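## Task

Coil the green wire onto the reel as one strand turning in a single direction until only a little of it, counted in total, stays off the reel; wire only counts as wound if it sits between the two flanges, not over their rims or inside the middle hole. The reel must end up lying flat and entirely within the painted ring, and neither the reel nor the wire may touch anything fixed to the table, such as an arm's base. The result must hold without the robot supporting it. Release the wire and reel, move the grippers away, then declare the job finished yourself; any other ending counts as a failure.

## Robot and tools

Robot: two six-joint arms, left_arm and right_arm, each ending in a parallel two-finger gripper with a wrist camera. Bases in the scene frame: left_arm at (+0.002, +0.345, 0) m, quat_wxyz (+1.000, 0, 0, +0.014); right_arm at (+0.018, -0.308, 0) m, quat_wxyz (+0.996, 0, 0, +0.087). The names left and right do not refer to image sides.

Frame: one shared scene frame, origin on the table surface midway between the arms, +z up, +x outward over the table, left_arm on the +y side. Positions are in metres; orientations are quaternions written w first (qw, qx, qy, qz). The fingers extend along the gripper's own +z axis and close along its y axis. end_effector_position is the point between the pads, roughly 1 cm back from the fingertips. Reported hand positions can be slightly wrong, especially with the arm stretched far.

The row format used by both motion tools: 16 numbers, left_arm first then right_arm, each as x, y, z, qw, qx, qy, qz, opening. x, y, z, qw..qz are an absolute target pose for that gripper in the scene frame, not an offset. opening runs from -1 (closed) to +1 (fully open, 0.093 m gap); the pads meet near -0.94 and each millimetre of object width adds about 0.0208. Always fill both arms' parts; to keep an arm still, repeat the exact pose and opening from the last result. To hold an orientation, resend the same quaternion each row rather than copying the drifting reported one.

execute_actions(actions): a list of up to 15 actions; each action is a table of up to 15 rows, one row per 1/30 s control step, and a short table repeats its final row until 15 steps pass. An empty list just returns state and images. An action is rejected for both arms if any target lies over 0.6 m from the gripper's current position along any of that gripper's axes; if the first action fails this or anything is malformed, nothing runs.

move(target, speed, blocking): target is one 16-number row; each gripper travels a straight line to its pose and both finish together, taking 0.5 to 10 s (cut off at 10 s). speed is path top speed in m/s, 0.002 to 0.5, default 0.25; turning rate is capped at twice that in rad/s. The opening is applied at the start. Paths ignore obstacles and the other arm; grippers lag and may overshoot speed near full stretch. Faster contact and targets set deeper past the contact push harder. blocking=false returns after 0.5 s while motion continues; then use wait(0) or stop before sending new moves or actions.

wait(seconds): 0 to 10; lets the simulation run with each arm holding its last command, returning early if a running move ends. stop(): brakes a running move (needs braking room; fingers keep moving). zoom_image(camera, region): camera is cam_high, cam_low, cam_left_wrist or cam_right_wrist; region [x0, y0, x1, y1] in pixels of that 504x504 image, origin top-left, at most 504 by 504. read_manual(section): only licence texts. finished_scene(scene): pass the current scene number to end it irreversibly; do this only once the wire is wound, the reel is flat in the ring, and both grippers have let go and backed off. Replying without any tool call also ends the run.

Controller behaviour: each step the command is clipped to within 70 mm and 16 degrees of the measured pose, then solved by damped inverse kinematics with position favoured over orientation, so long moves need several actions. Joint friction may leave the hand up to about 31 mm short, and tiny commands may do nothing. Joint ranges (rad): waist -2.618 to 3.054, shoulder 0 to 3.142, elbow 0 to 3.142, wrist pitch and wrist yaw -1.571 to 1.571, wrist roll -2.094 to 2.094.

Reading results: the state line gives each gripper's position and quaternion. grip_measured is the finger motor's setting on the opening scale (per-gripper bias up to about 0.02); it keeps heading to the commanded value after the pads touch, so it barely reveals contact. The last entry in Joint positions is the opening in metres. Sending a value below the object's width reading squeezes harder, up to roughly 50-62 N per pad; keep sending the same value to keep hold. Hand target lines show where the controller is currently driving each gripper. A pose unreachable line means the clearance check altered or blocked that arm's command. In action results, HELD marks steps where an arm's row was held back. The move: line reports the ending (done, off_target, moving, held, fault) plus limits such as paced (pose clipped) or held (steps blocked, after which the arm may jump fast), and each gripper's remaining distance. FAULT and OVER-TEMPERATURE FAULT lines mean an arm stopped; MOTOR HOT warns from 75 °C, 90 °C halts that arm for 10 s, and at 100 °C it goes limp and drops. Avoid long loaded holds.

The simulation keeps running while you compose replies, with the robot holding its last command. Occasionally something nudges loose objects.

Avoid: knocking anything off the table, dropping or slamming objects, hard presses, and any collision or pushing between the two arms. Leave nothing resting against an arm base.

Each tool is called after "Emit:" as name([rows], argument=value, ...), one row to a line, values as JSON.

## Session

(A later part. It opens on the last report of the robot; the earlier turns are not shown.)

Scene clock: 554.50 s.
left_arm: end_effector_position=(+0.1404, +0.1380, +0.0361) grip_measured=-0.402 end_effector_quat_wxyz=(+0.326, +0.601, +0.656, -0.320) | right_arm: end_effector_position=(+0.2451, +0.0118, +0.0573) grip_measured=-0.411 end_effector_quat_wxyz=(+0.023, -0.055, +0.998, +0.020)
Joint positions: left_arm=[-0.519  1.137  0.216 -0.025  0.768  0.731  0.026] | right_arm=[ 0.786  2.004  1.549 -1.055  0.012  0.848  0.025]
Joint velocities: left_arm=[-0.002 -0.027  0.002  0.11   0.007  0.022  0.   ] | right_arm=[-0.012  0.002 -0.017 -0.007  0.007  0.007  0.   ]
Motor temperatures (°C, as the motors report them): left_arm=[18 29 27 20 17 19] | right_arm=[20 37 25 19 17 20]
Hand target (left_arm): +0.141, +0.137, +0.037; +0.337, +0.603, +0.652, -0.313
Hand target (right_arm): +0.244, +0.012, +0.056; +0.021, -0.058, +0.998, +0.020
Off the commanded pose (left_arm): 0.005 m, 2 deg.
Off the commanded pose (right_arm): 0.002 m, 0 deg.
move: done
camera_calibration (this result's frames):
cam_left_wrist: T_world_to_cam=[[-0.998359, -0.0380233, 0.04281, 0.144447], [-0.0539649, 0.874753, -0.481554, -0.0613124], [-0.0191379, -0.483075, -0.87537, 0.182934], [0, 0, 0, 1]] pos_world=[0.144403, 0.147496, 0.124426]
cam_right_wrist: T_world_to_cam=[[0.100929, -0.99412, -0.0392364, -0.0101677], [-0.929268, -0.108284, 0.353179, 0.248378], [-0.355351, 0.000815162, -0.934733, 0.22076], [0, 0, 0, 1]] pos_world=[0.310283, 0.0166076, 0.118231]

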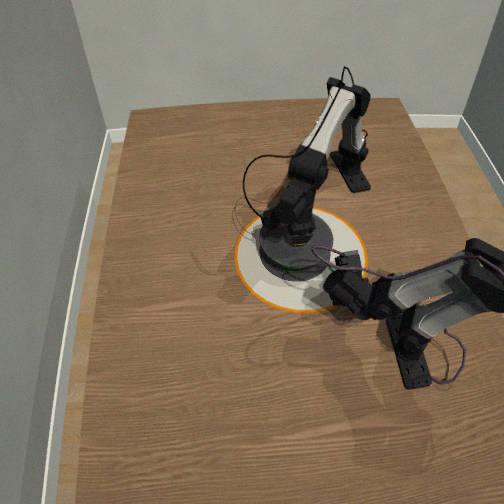

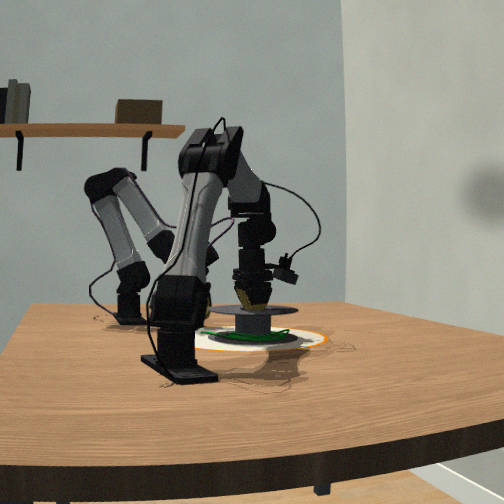

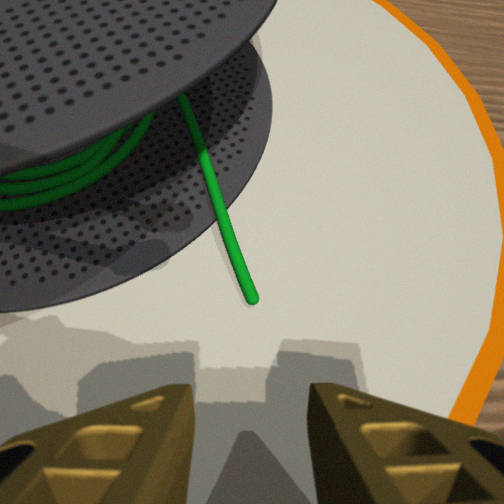

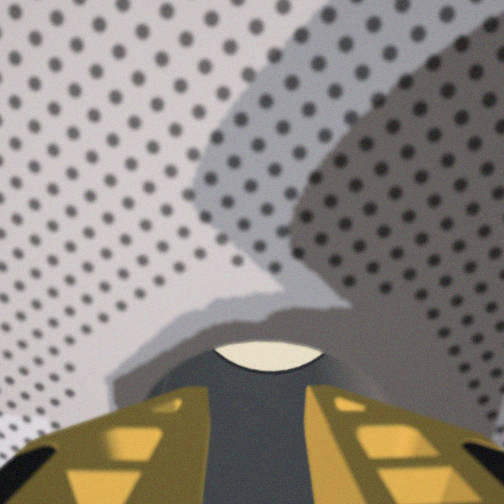

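Emit:
move(target=[0.147,0.112,0.02,0.340,0.600,0.654,-0.312,-0.4,0.2444,0.0119,0.0558,0.021,-0.058,0.998,0.020,-0.4], speed=0.08)

Emit:
move(target=[0.147,0.088,0.010,0.340,0.600,0.654,-0.312,-0.4,0.2444,0.0119,0.0558,0.021,-0.058,0.998,0.020,-0.4], speed=0.05)

Scene clock: 556.77 s.
left_arm: end_effector_position=(+0.1500, +0.1110, +0.0282) grip_measured=-0.402 end_effector_quat_wxyz=(+0.346, +0.601, +0.649, -0.313) | right_arm: end_effector_position=(+0.2451, +0.0118, +0.0573) grip_measured=-0.411 end_effector_quat_wxyz=(+0.023, -0.055, +0.998, +0.020)
Joint positions: left_arm=[-0.639  1.303  0.202  0.287  0.683  0.6    0.026] | right_arm=[ 0.786  2.004  1.549 -1.055  0.012  0.848  0.025]
Joint velocities: left_arm=[ 0.012  0.017 -0.002 -0.022  0.051 -0.066  0.   ] | right_arm=[ 0.012  0.002  0.002  0.037  0.007 -0.051 -0.001]
Motor temperatures (°C, as the motors report them): left_arm=[18 29 27 21 17 19] | right_arm=[20 37 25 19 17 20]
Hand target (left_arm): +0.146, +0.113, +0.021; +0.339, +0.600, +0.654, -0.312
Hand target (right_arm): +0.244, +0.012, +0.056; +0.021, -0.058, +0.998, +0.020
Off the commanded pose (left_arm): 0.009 m, 1 deg.
Off the commanded pose (right_arm): 0.002 m, 0 deg.
move: done
camera_calibration (this result's frames):
cam_left_wrist: T_world_to_cam=[[-0.998912, -0.0464523, 0.00422095, 0.155473], [-0.0422887, 0.86375, -0.502142, -0.040992], [0.0196798, -0.501774, -0.864775, 0.159146], [0, 0, 0, 1]] pos_world=[0.150439, 0.122484, 0.116386]
cam_right_wrist: T_world_to_cam=[[0.100929, -0.99412, -0.0392364, -0.0101677], [-0.929268, -0.108284, 0.353179, 0.248378], [-0.355351, 0.000815162, -0.934733, 0.22076], [0, 0, 0, 1]] pos_world=[0.310283, 0.0166076, 0.118231]

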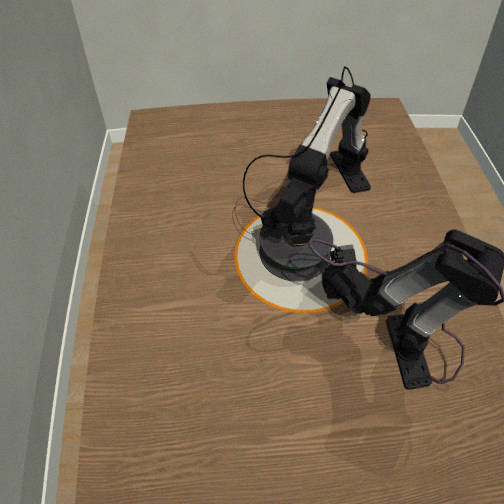

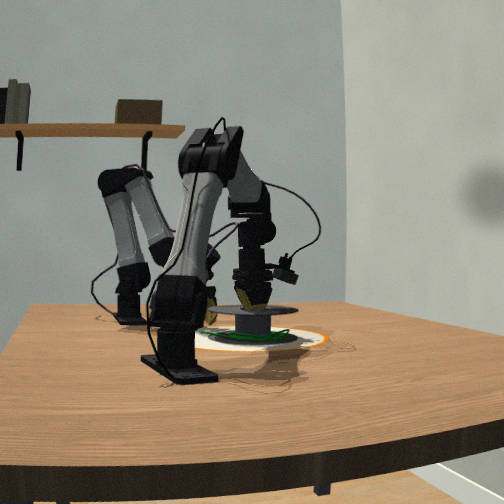

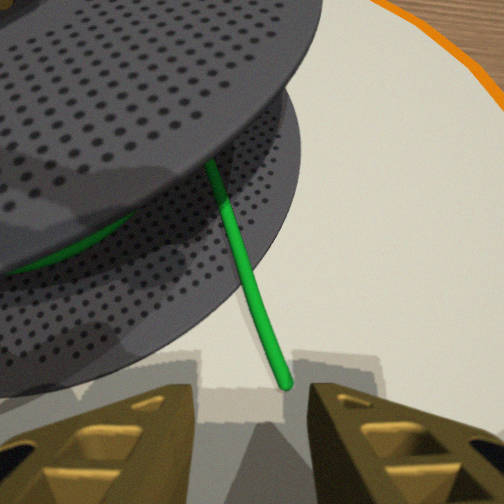

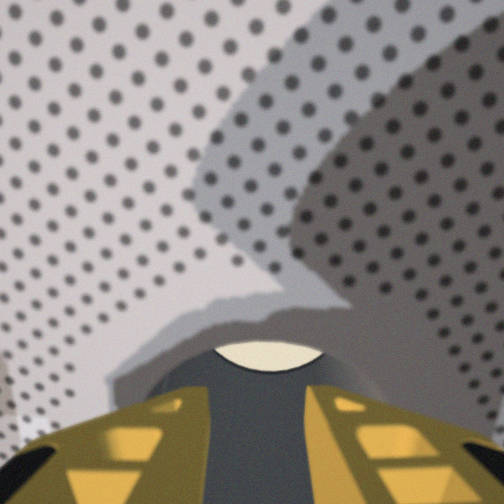

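Scene clock: 557.83 s.
left_arm: end_effector_position=(+0.1449, +0.0901, +0.0133) grip_measured=-0.402 end_effector_quat_wxyz=(+0.338, +0.601, +0.651, -0.316) | right_arm: end_effector_position=(+0.2451, +0.0118, +0.0573) grip_measured=-0.411 end_effector_quat_wxyz=(+0.023, -0.055, +0.998, +0.020)
Joint positions: left_arm=[-0.749  1.462  0.202  0.488  0.612  0.503  0.026] | right_arm=[ 0.786  2.004  1.549 -1.055  0.012  0.848  0.025]
Joint velocities: left_arm=[-0.012  0.007  0.007 -0.037  0.007 -0.066  0.   ] | right_arm=[-0.017 -0.002  0.002 -0.007  0.081 -0.007 -0.001]
Motor temperatures (°C, as the motors report them): left_arm=[18 29 27 21 17 19] | right_arm=[20 37 25 19 17 20]
Hand target (left_arm): +0.147, +0.089, +0.010; +0.339, +0.600, +0.654, -0.312
Hand target (right_arm): +0.244, +0.012, +0.056; +0.021, -0.058, +0.998, +0.020
Off the commanded pose (left_arm): 0.004 m, 1 deg.
Off the commanded pose (right_arm): 0.002 m, 0 deg.
move: done
camera_calibration (this result's frames):
cam_left_wrist: T_world_to_cam=[[-0.998934, -0.0416984, 0.0198013, 0.14881], [-0.0460315, 0.867709, -0.494937, -0.0305265], [0.0034563, -0.495321, -0.868703, 0.137709], [0, 0, 0, 1]] pos_world=[0.14677, 0.100903, 0.101573]
cam_right_wrist: T_world_to_cam=[[0.100929, -0.99412, -0.0392364, -0.0101677], [-0.929268, -0.108284, 0.353179, 0.248378], [-0.355351, 0.000815162, -0.934733, 0.22076], [0, 0, 0, 1]] pos_world=[0.310283, 0.0166076, 0.118231]

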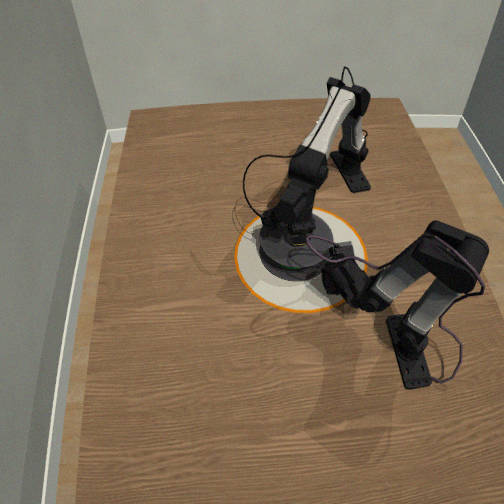

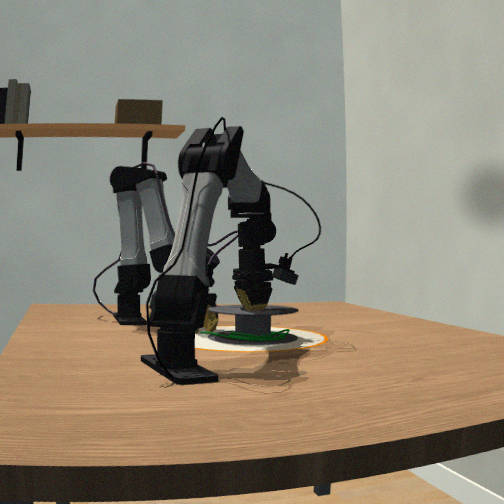

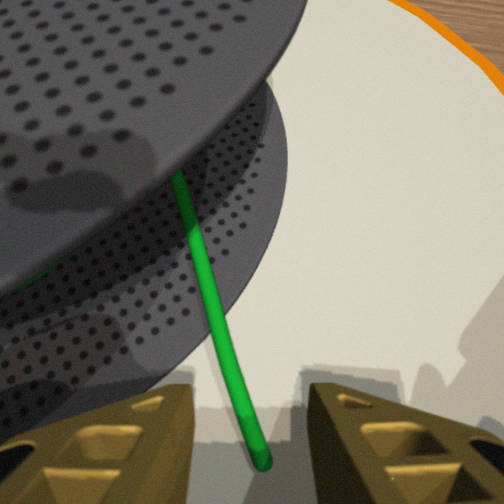

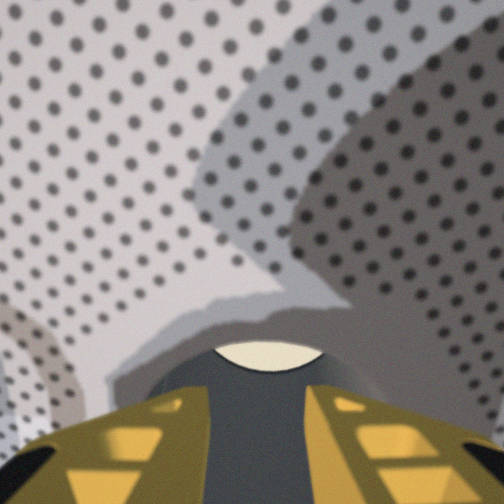

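Emit:
move(target=[0.147,0.088,0.008,0.340,0.600,0.654,-0.312,-1,0.2444,0.0119,0.0558,0.021,-0.058,0.998,0.020,-0.4], speed=0.05)

Scene clock: 559.30 s.
left_arm: end_effector_position=(+0.1474, +0.0887, +0.0132) grip_measured=-0.993 end_effector_quat_wxyz=(+0.343, +0.599, +0.651, -0.315) | right_arm: end_effector_position=(+0.2451, +0.0118, +0.0573) grip_measured=-0.411 end_effector_quat_wxyz=(+0.023, -0.055, +0.998, +0.020)
Joint positions: left_arm=[-0.749  1.478  0.202  0.516  0.608  0.499  0.   ] | right_arm=[ 0.786  2.004  1.549 -1.055  0.012  0.848  0.025]
Joint velocities: left_arm=[0.017 0.002 0.002 0.022 0.022 0.007 0.   ] | right_arm=[ 0.007 -0.007  0.002 -0.051 -0.007 -0.007 -0.001]
Motor temperatures (°C, as the motors report them): left_arm=[18 28 27 21 17 19] | right_arm=[20 37 25 19 17 20]
Hand target (left_arm): +0.147, +0.088, +0.008; +0.340, +0.600, +0.654, -0.312
Hand target (right_arm): +0.244, +0.012, +0.056; +0.021, -0.058, +0.998, +0.020
Off the commanded pose (left_arm): 0.005 m, 1 deg.
Off the commanded pose (right_arm): 0.002 m, 0 deg.
move: done
camera_calibration (this result's frames):
cam_left_wrist: T_world_to_cam=[[-0.998842, -0.0465077, 0.0123088, 0.151728], [-0.0464158, 0.864331, -0.500776, -0.0287487], [0.0126511, -0.500768, -0.865489, 0.135976], [0, 0, 0, 1]] pos_world=[0.148498, 0.0999975, 0.101422]
cam_right_wrist: T_world_to_cam=[[0.100929, -0.99412, -0.0392364, -0.0101677], [-0.929268, -0.108284, 0.353179, 0.248378], [-0.355351, 0.000815162, -0.934733, 0.22076], [0, 0, 0, 1]] pos_world=[0.310283, 0.0166076, 0.118231]

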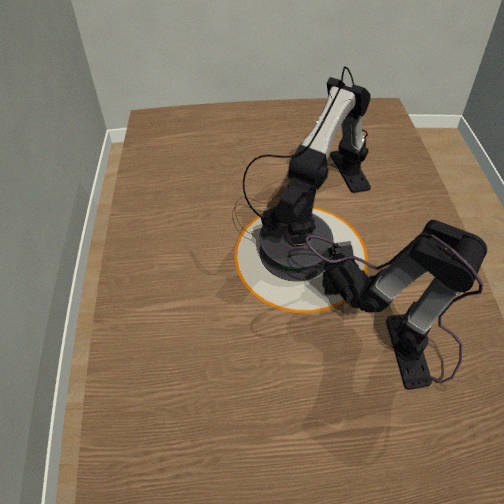

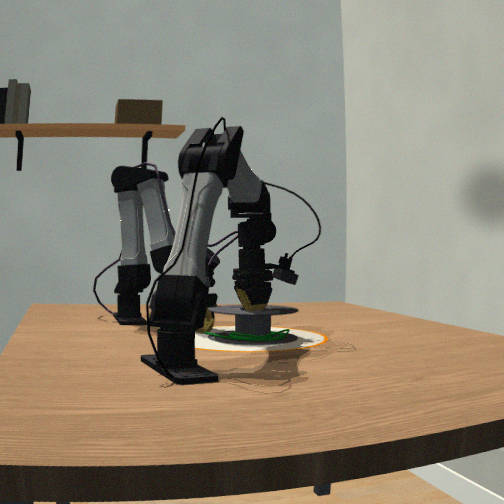

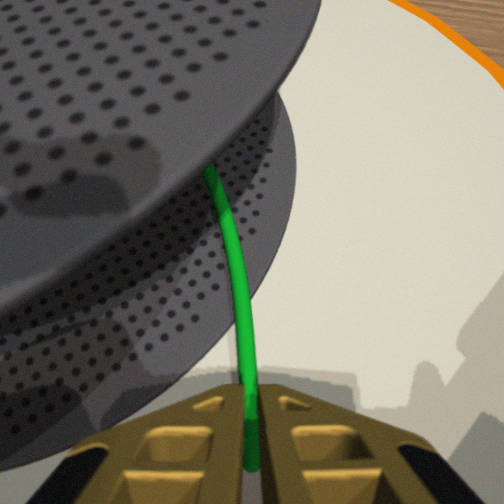

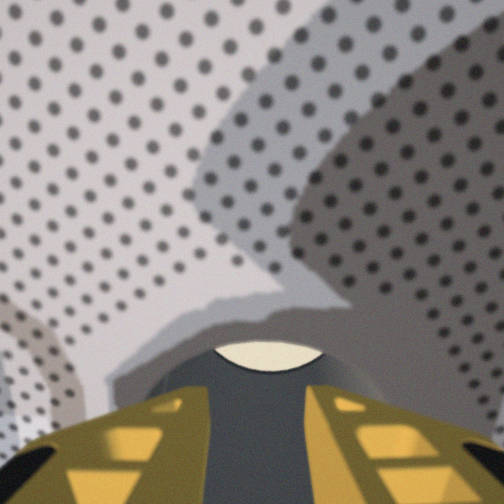

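Emit:
move(target=[0.150,0.090,0.032,0.32,0.64,0.62,-0.33,-1,0.2444,0.0119,0.054,0,-0.0872,0.9962,0,-0.4], speed=0.05)

Emit:
move(target=[0.197,0.082,0.031,0.281,0.704,0.540,-0.366,-1,0.2444,0.0119,0.054,0,-0.2164,0.9763,0,-0.4], speed=0.04)

Scene clock: 563.40 s.
left_arm: end_effector_position=(+0.1446, +0.0931, +0.0207) grip_measured=-0.993 end_effector_quat_wxyz=(+0.306, +0.637, +0.627, -0.327) | right_arm: end_effector_position=(+0.2454, +0.0123, +0.0611) grip_measured=-0.403 end_effector_quat_wxyz=(+0.014, -0.085, +0.996, +0.008)
Joint positions: left_arm=[-0.696  1.43   0.306  0.218  0.705  0.666  0.   ] | right_arm=[ 0.786  2.031  1.605 -1.114  0.012  0.79   0.026]
Joint velocities: left_arm=[-0.017  0.002 -0.002 -0.037 -0.022  0.007  0.   ] | right_arm=[ 0.002 -0.002 -0.012 -0.007 -0.066  0.037 -0.001]
Motor temperatures (°C, as the motors report them): left_arm=[18 28 27 22 17 19] | right_arm=[20 37 26 19 17 20]
Hand target (left_arm): +0.150, +0.090, +0.032; +0.320, +0.638, +0.618, -0.329
Hand target (right_arm): +0.244, +0.012, +0.054; +0.000, -0.087, +0.996, +0.001
Off the commanded pose (left_arm): 0.013 m, 2 deg.
Off the commanded pose (right_arm): 0.007 m, 2 deg.
move: off_target (left_arm)
camera_calibration (this result's frames):
cam_left_wrist: T_world_to_cam=[[-0.99746, 0.0617123, 0.0355567, 0.138296], [0.0381994, 0.884893, -0.464226, -0.0439229], [-0.0601123, -0.461689, -0.885003, 0.151988], [0, 0, 0, 1]] pos_world=[0.148759, 0.100504, 0.109202]
cam_right_wrist: T_world_to_cam=[[0.158669, -0.987222, -0.0147132, -0.025298], [-0.915988, -0.152749, 0.370991, 0.243613], [-0.368498, -0.0453877, -0.92852, 0.227892], [0, 0, 0, 1]] pos_world=[0.311138, 0.0225803, 0.120852]

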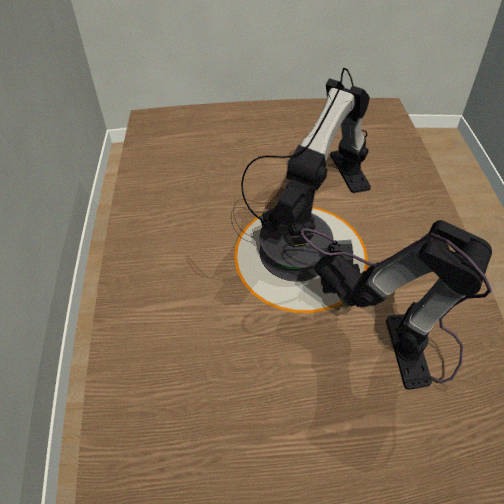

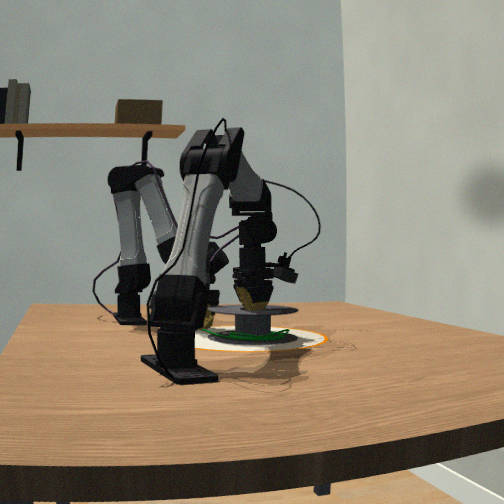

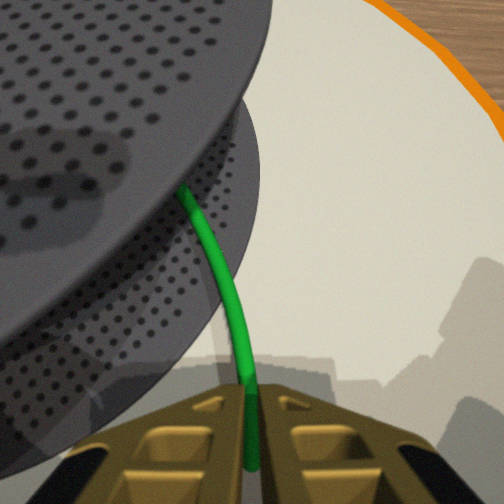

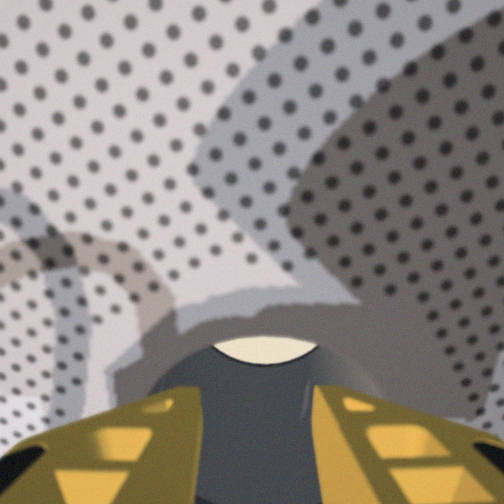

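Scene clock: 567.00 s.
left_arm: end_effector_position=(+0.1812, +0.0881, +0.0276) grip_measured=-0.993 end_effector_quat_wxyz=(+0.259, +0.700, +0.551, -0.373) | right_arm: end_effector_position=(+0.2539, +0.0044, +0.0613) grip_measured=-0.403 end_effector_quat_wxyz=(+0.027, -0.204, +0.979, -0.011)
Joint positions: left_arm=[-0.55   1.694  0.668 -0.245  0.909  1.138  0.   ] | right_arm=[ 0.774  2.031  1.605 -1.12   0.053  0.536  0.026]
Joint velocities: left_arm=[ 0.002  0.012 -0.002 -0.022 -0.051  0.081  0.   ] | right_arm=[ 0.012 -0.002  0.017 -0.037 -0.007 -0.081 -0.001]
Motor temperatures (°C, as the motors report them): left_arm=[18 28 27 22 17 19] | right_arm=[20 38 26 19 17 20]
Hand target (left_arm): +0.197, +0.081, +0.033; +0.282, +0.703, +0.541, -0.366
Hand target (right_arm): +0.244, +0.011, +0.055; +0.001, -0.216, +0.976, +0.000
Off the commanded pose (left_arm): 0.017 m, 3 deg.
Off the commanded pose (right_arm): 0.014 m, 4 deg.
move: off_target (left_arm, right_arm)
camera_calibration (this result's frames):
cam_left_wrist: T_world_to_cam=[[-0.954089, 0.292929, 0.0625032, 0.145897], [0.229182, 0.84831, -0.477332, -0.068654], [-0.192846, -0.441093, -0.876497, 0.179991], [0, 0, 0, 1]] pos_world=[0.189644, 0.0948951, 0.115872]
cam_right_wrist: T_world_to_cam=[[0.389038, -0.920693, 0.0312127, -0.096066], [-0.865848, -0.353874, 0.353666, 0.239325], [-0.314572, -0.164615, -0.934851, 0.218049], [0, 0, 0, 1]] pos_world=[0.313184, 0.0321376, 0.122201]

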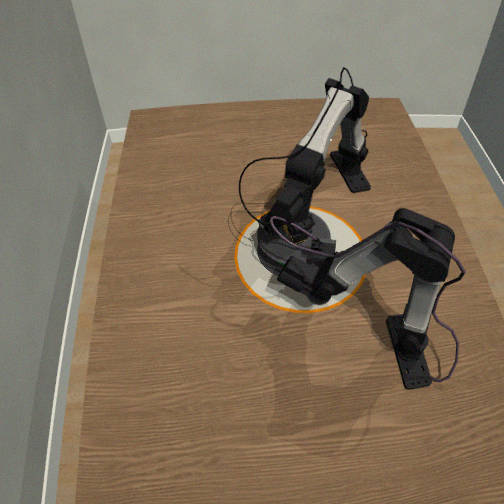

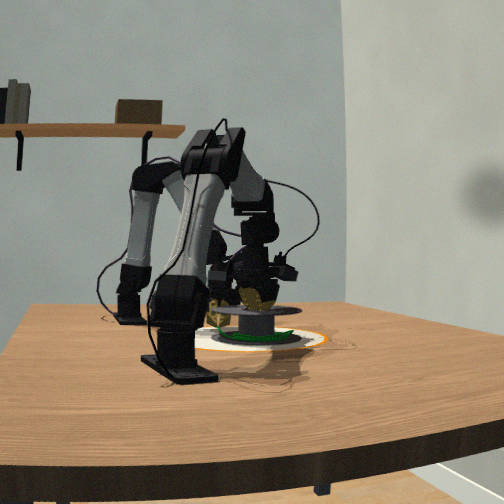

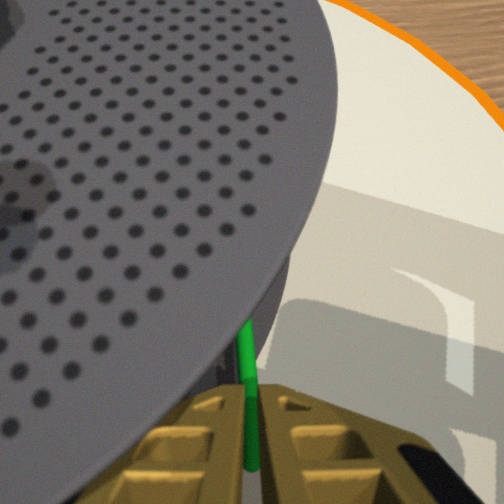

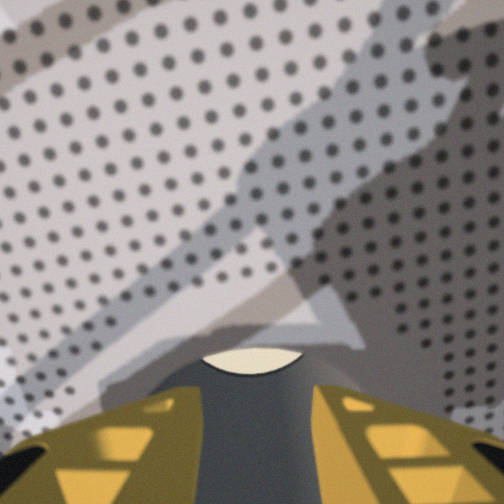

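Emit:
move(target=[0.212,0.074,0.034,0.281,0.704,0.540,-0.366,-1,0.236,0.018,0.052,0,-0.2164,0.9763,0,-0.4], speed=0.03)

Scene clock: 568.77 s.
left_arm: end_effector_position=(+0.1898, +0.0852, +0.0285) grip_measured=-0.993 end_effector_quat_wxyz=(+0.246, +0.699, +0.555, -0.379) | right_arm: end_effector_position=(+0.2578, -0.0007, +0.0617) grip_measured=-0.403 end_effector_quat_wxyz=(+0.036, -0.197, +0.979, -0.027)
Joint positions: left_arm=[-0.543  1.739  0.737 -0.317  0.913  1.16   0.   ] | right_arm=[ 0.773  2.031  1.605 -1.128  0.088  0.55   0.026]
Joint velocities: left_arm=[ 0.002 -0.012  0.002 -0.11  -0.007 -0.022  0.   ] | right_arm=[-0.007 -0.012 -0.012 -0.022  0.007  0.022 -0.   ]
Motor temperatures (°C, as the motors report them): left_arm=[18 28 27 22 17 19] | right_arm=[20 38 26 19 17 20]
Hand target (left_arm): +0.211, +0.075, +0.035; +0.280, +0.704, +0.540, -0.366
Hand target (right_arm): +0.236, +0.016, +0.053; +0.001, -0.216, +0.976, -0.001
Off the commanded pose (left_arm): 0.025 m, 5 deg.
Off the commanded pose (right_arm): 0.030 m, 6 deg.
move: off_target (left_arm, right_arm)
camera_calibration (this result's frames):
cam_left_wrist: T_world_to_cam=[[-0.950263, 0.297835, 0.091073, 0.153001], [0.222575, 0.85396, -0.470332, -0.0672461], [-0.217854, -0.426668, -0.877778, 0.184715], [0, 0, 0, 1]] pos_world=[0.2006, 0.0906683, 0.116576]
cam_right_wrist: T_world_to_cam=[[0.374189, -0.9251, 0.064587, -0.100491], [-0.879499, -0.331935, 0.341029, 0.245059], [-0.294048, -0.184414, -0.937831, 0.21367], [0, 0, 0, 1]] pos_world=[0.315961, 0.0277829, 0.123304]

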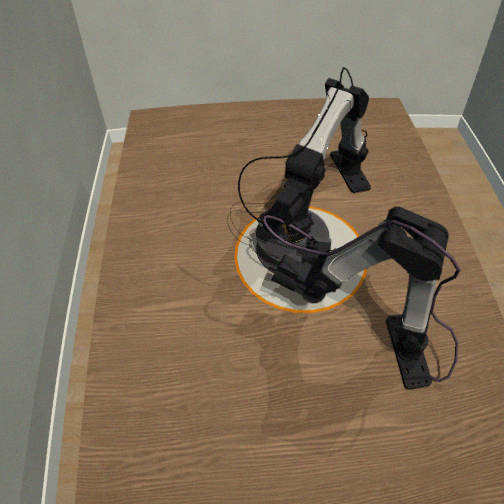

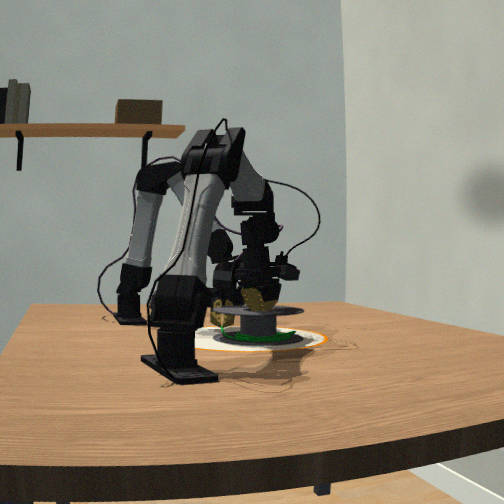

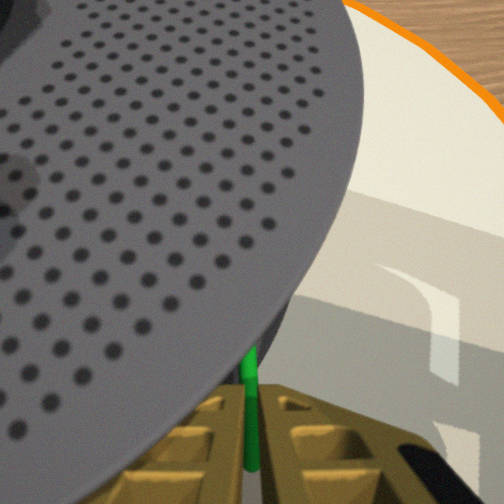

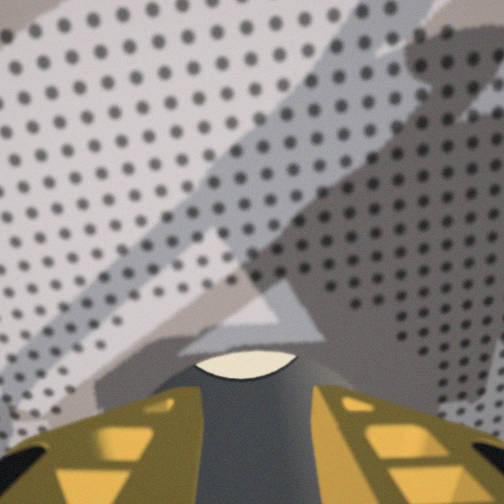

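Emit:
move(target=[0.186,0.092,0.020,0.281,0.704,0.540,-0.366,-1,0.240,0.014,0.056,0,-0.2164,0.9763,0,-0.4], speed=0.03)

Scene clock: 571.30 s.
left_arm: end_effector_position=(+0.1834, +0.0916, +0.0150) grip_measured=-0.993 end_effector_quat_wxyz=(+0.263, +0.703, +0.547, -0.370) | right_arm: end_effector_position=(+0.2538, +0.0027, +0.0619) grip_measured=-0.403 end_effector_quat_wxyz=(+0.026, -0.203, +0.979, -0.015)
Joint positions: left_arm=[-0.534  1.739  0.652 -0.197  0.913  1.171  0.   ] | right_arm=[ 0.774  2.031  1.607 -1.129  0.058  0.539  0.026]
Joint velocities: left_arm=[-0.007  0.007  0.002  0.051  0.007  0.007  0.   ] | right_arm=[ 0.007 -0.017 -0.017 -0.095  0.022  0.022 -0.001]
Motor temperatures (°C, as the motors report them): left_arm=[18 28 27 22 17 19] | right_arm=[20 38 26 19 17 20]
Hand target (left_arm): +0.186, +0.092, +0.020; +0.280, +0.704, +0.540, -0.366
Hand target (right_arm): +0.240, +0.013, +0.057; +0.001, -0.216, +0.976, -0.000
Off the commanded pose (left_arm): 0.006 m, 2 deg.
Off the commanded pose (right_arm): 0.019 m, 4 deg.
move: off_target (right_arm)
camera_calibration (this result's frames):
cam_left_wrist: T_world_to_cam=[[-0.953474, 0.297401, 0.0493992, 0.147456], [0.238908, 0.845319, -0.477868, -0.0796602], [-0.183877, -0.443833, -0.877041, 0.169565], [0, 0, 0, 1]] pos_world=[0.190806, 0.0987434, 0.103364]
cam_right_wrist: T_world_to_cam=[[0.38644, -0.921475, 0.0393464, -0.0975095], [-0.867146, -0.348461, 0.355854, 0.238613], [-0.3142, -0.171635, -0.933713, 0.218141], [0, 0, 0, 1]] pos_world=[0.313133, 0.0307353, 0.122606]

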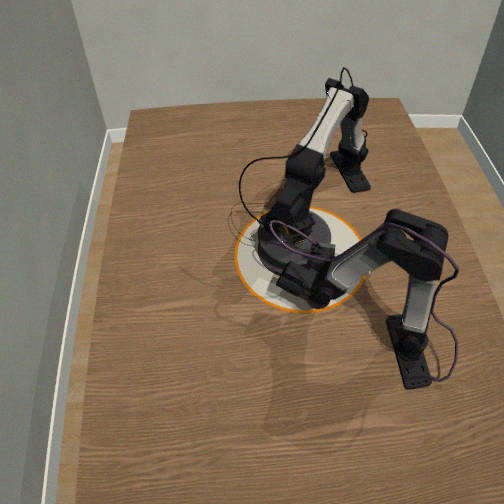

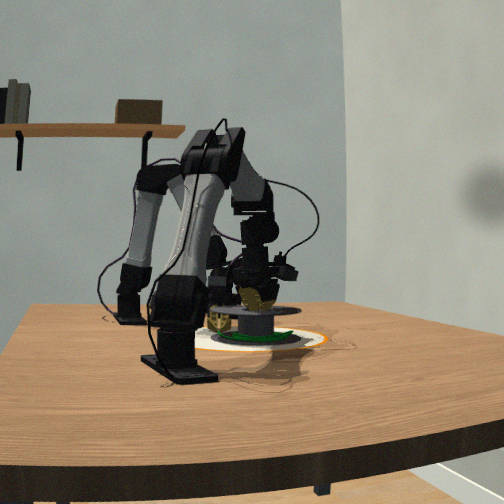

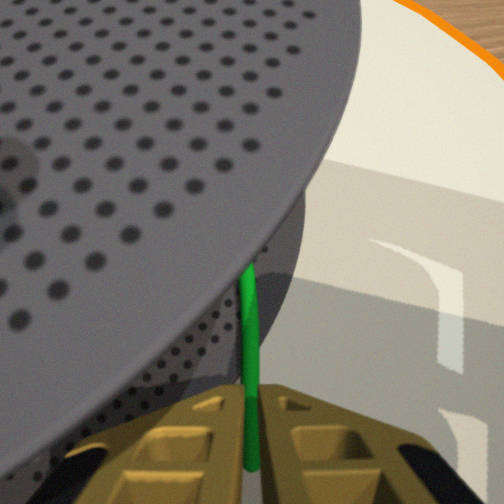

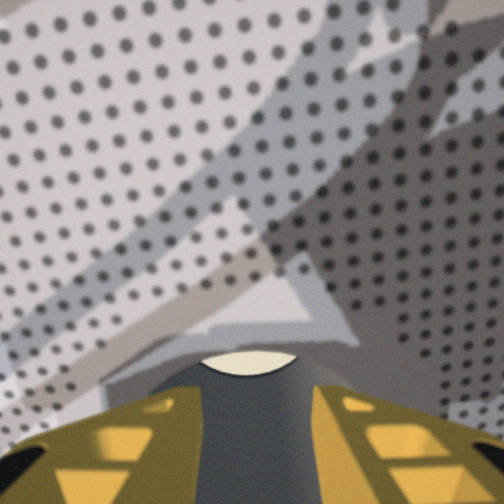

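Emit:
move(target=[0.184,0.093,0.030,0.281,0.704,0.540,-0.366,-1,0.2538,0.0027,0.060,0.026,-0.203,0.979,-0.015,-0.4], speed=0.03)

Emit:
move(target=[0.205,0.068,0.026,0.281,0.704,0.540,-0.366,-1,0.2538,0.0027,0.060,0.026,-0.203,0.979,-0.015,-0.4], speed=0.03)

Scene clock: 573.27 s.
left_arm: end_effector_position=(+0.1863, +0.0900, +0.0252) grip_measured=-0.993 end_effector_quat_wxyz=(+0.279, +0.707, +0.539, -0.364) | right_arm: end_effector_position=(+0.2543, +0.0024, +0.0619) grip_measured=-0.403 end_effector_quat_wxyz=(+0.027, -0.203, +0.979, -0.017)
Joint positions: left_arm=[-0.534  1.7    0.652 -0.199  0.913  1.171  0.   ] | right_arm=[ 0.774  2.031  1.607 -1.129  0.062  0.539  0.026]
Joint velocities: left_arm=[-0.007  0.012  0.002  0.007 -0.022 -0.037  0.   ] | right_arm=[-0.012  0.002  0.007 -0.022  0.007 -0.037 -0.001]
Motor temperatures (°C, as the motors report them): left_arm=[18 28 27 22 17 19] | right_arm=[20 38 26 19 18 20]
Hand target (left_arm): +0.184, +0.093, +0.030; +0.281, +0.704, +0.540, -0.366
Hand target (right_arm): +0.254, +0.003, +0.060; +0.026, -0.203, +0.979, -0.015
Off the commanded pose (left_arm): 0.006 m, 0 deg.
Off the commanded pose (right_arm): 0.002 m, 0 deg.
move: done
camera_calibration (this result's frames):
cam_left_wrist: T_world_to_cam=[[-0.95449, 0.297966, 0.0128136, 0.151317], [0.254645, 0.836578, -0.48507, -0.0760942], [-0.155254, -0.459732, -0.874381, 0.174311], [0, 0, 0, 1]] pos_world=[0.19087, 0.0987079, 0.113564]
cam_right_wrist: T_world_to_cam=[[0.386289, -0.921424, 0.041945, -0.0980706], [-0.868045, -0.347782, 0.354324, 0.23918], [-0.311895, -0.173282, -0.934181, 0.217696], [0, 0, 0, 1]] pos_world=[0.3134, 0.0305404, 0.122734]

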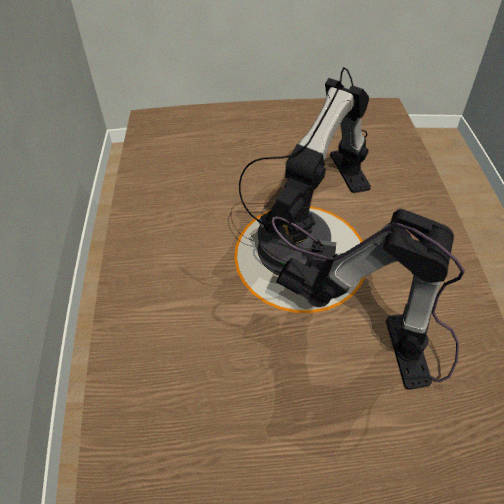

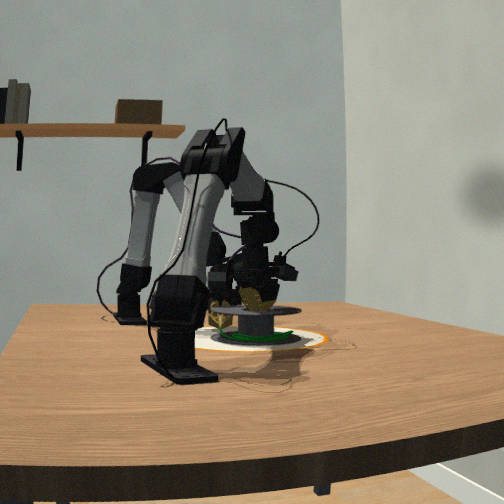

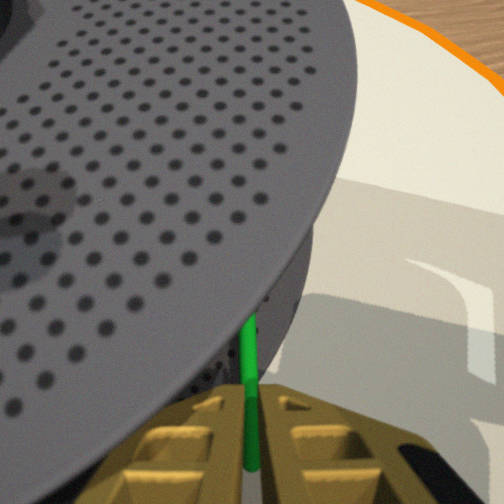

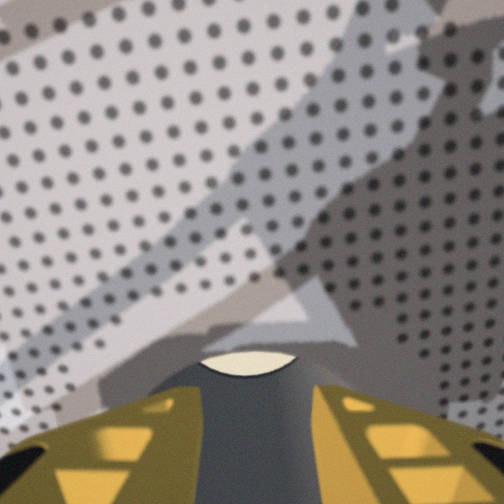

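Scene clock: 574.47 s.
left_arm: end_effector_position=(+0.1954, +0.0791, +0.0243) grip_measured=-0.993 end_effector_quat_wxyz=(+0.268, +0.698, +0.550, -0.372) | right_arm: end_effector_position=(+0.2594, -0.0052, +0.0623) grip_measured=-0.403 end_effector_quat_wxyz=(+0.035, -0.199, +0.979, -0.034)
Joint positions: left_arm=[-0.552  1.751  0.709 -0.199  0.911  1.12   0.   ] | right_arm=[ 0.767  2.031  1.607 -1.142  0.097  0.539  0.026]
Joint velocities: left_arm=[-0.017  0.002 -0.022  0.081 -0.081 -0.066  0.   ] | right_arm=[-0.022  0.017 -0.017 -0.051  0.022 -0.051  0.001]
Motor temperatures (°C, as the motors report them): left_arm=[18 28 27 22 17 19] | right_arm=[20 38 26 19 18 20]
Hand target (left_arm): +0.204, +0.068, +0.027; +0.281, +0.704, +0.540, -0.366
Hand target (right_arm): +0.254, +0.003, +0.060; +0.026, -0.203, +0.979, -0.015
Off the commanded pose (left_arm): 0.015 m, 2 deg.
Off the commanded pose (right_arm): 0.010 m, 2 deg.
move: off_target (left_arm)
camera_calibration (this result's frames):
cam_left_wrist: T_world_to_cam=[[-0.957157, 0.285446, 0.0486917, 0.163825], [0.227164, 0.844468, -0.485046, -0.0649191], [-0.179573, -0.453205, -0.873132, 0.174167], [0, 0, 0, 1]] pos_world=[0.20283, 0.0869923, 0.112605]
cam_right_wrist: T_world_to_cam=[[0.378293, -0.922335, 0.0786915, -0.107299], [-0.877992, -0.330568, 0.346201, 0.244019], [-0.2933, -0.200056, -0.934854, 0.213469], [0, 0, 0, 1]] pos_world=[0.317448, 0.0244051, 0.123526]

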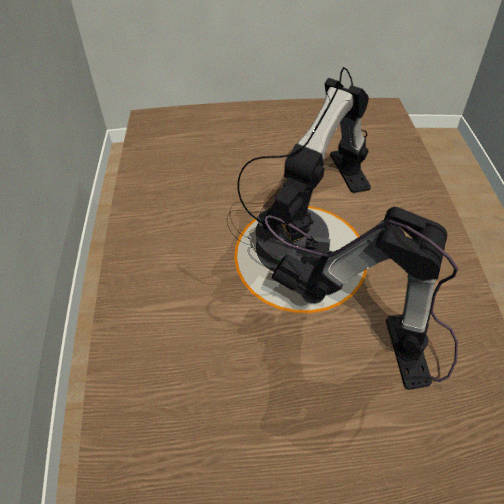

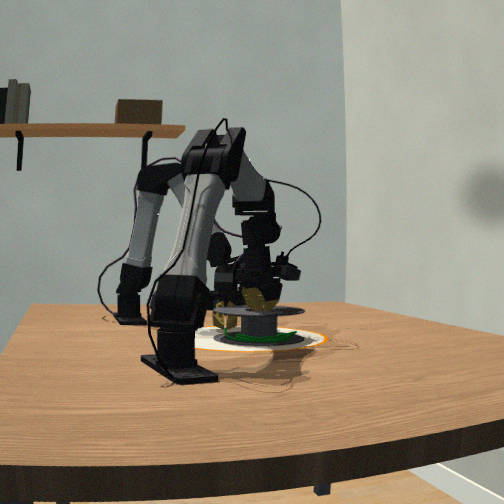

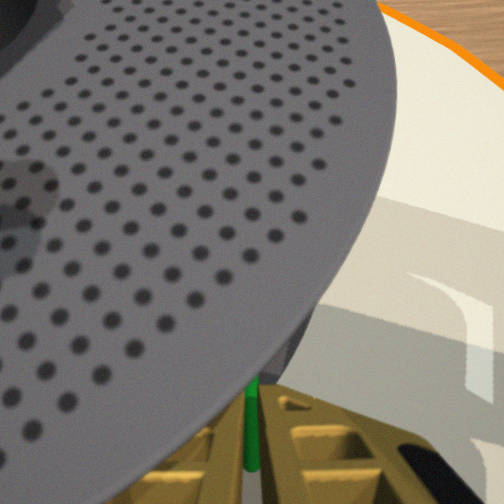

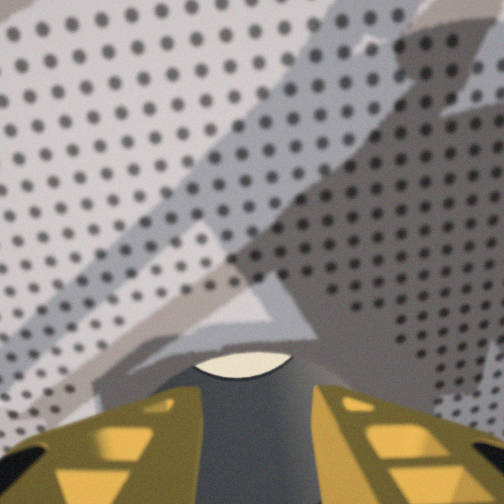

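Emit:
move(target=[0.178,0.097,0.028,0.281,0.704,0.540,-0.366,-1,0.238,0.018,0.058,0,-0.2164,0.9763,0,-0.4], speed=0.04)

Scene clock: 577.53 s.
left_arm: end_effector_position=(+0.1801, +0.0945, +0.0231) grip_measured=-0.993 end_effector_quat_wxyz=(+0.274, +0.705, +0.543, -0.365) | right_arm: end_effector_position=(+0.2432, +0.0072, +0.0624) grip_measured=-0.403 end_effector_quat_wxyz=(+0.013, -0.211, +0.977, -0.009)
Joint positions: left_arm=[-0.532  1.684  0.626 -0.202  0.911  1.172  0.   ] | right_arm=[ 0.791  2.031  1.611 -1.143  0.03   0.539  0.026]
Joint velocities: left_arm=[-0.012 -0.002  0.022  0.007  0.022  0.007  0.   ] | right_arm=[ 0.002 -0.007 -0.007 -0.022 -0.022  0.037 -0.001]
Motor temperatures (°C, as the motors report them): left_arm=[18 28 27 21 17 19] | right_arm=[20 38 26 19 18 20]
Hand target (left_arm): +0.178, +0.097, +0.028; +0.281, +0.704, +0.540, -0.366
Hand target (right_arm): +0.238, +0.017, +0.058; +0.001, -0.216, +0.976, -0.000
Off the commanded pose (left_arm): 0.006 m, 1 deg.
Off the commanded pose (right_arm): 0.013 m, 2 deg.
move: off_target (right_arm)
camera_calibration (this result's frames):
cam_left_wrist: T_world_to_cam=[[-0.955201, 0.294913, 0.0248326, 0.144139], [0.247179, 0.841103, -0.481091, -0.0785019], [-0.162767, -0.4534, -0.876319, 0.174392], [0, 0, 0, 1]] pos_world=[0.185471, 0.102589, 0.111477]
cam_right_wrist: T_world_to_cam=[[0.403061, -0.91493, 0.0210671, -0.0922105], [-0.850216, -0.365836, 0.378545, 0.225413], [-0.338635, -0.170488, -0.925343, 0.221482], [0, 0, 0, 1]] pos_world=[0.303817, 0.0358579, 0.121561]

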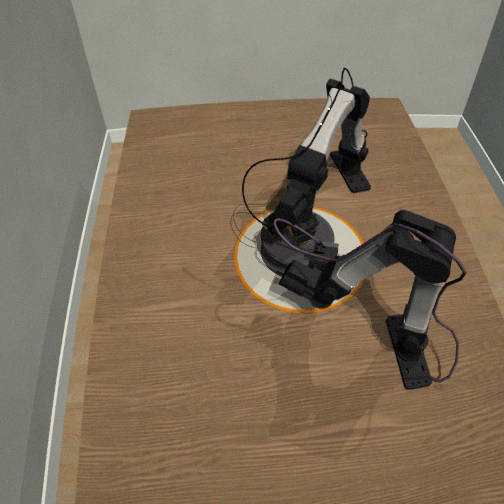

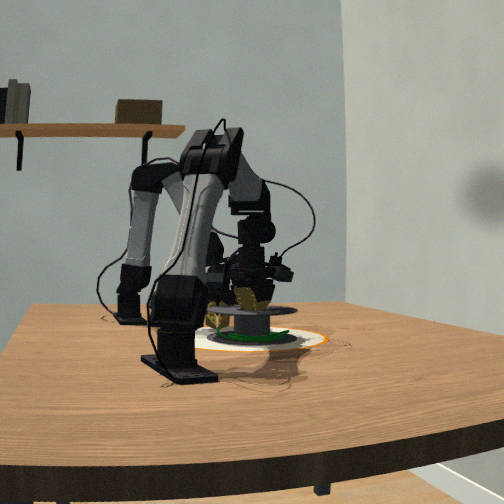

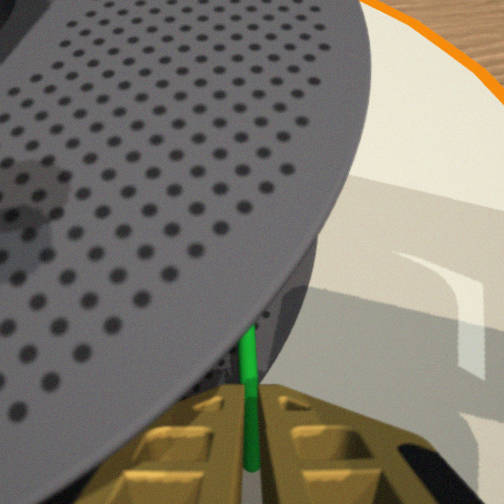

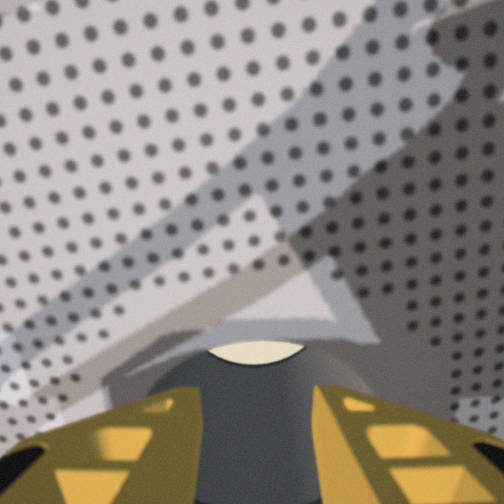

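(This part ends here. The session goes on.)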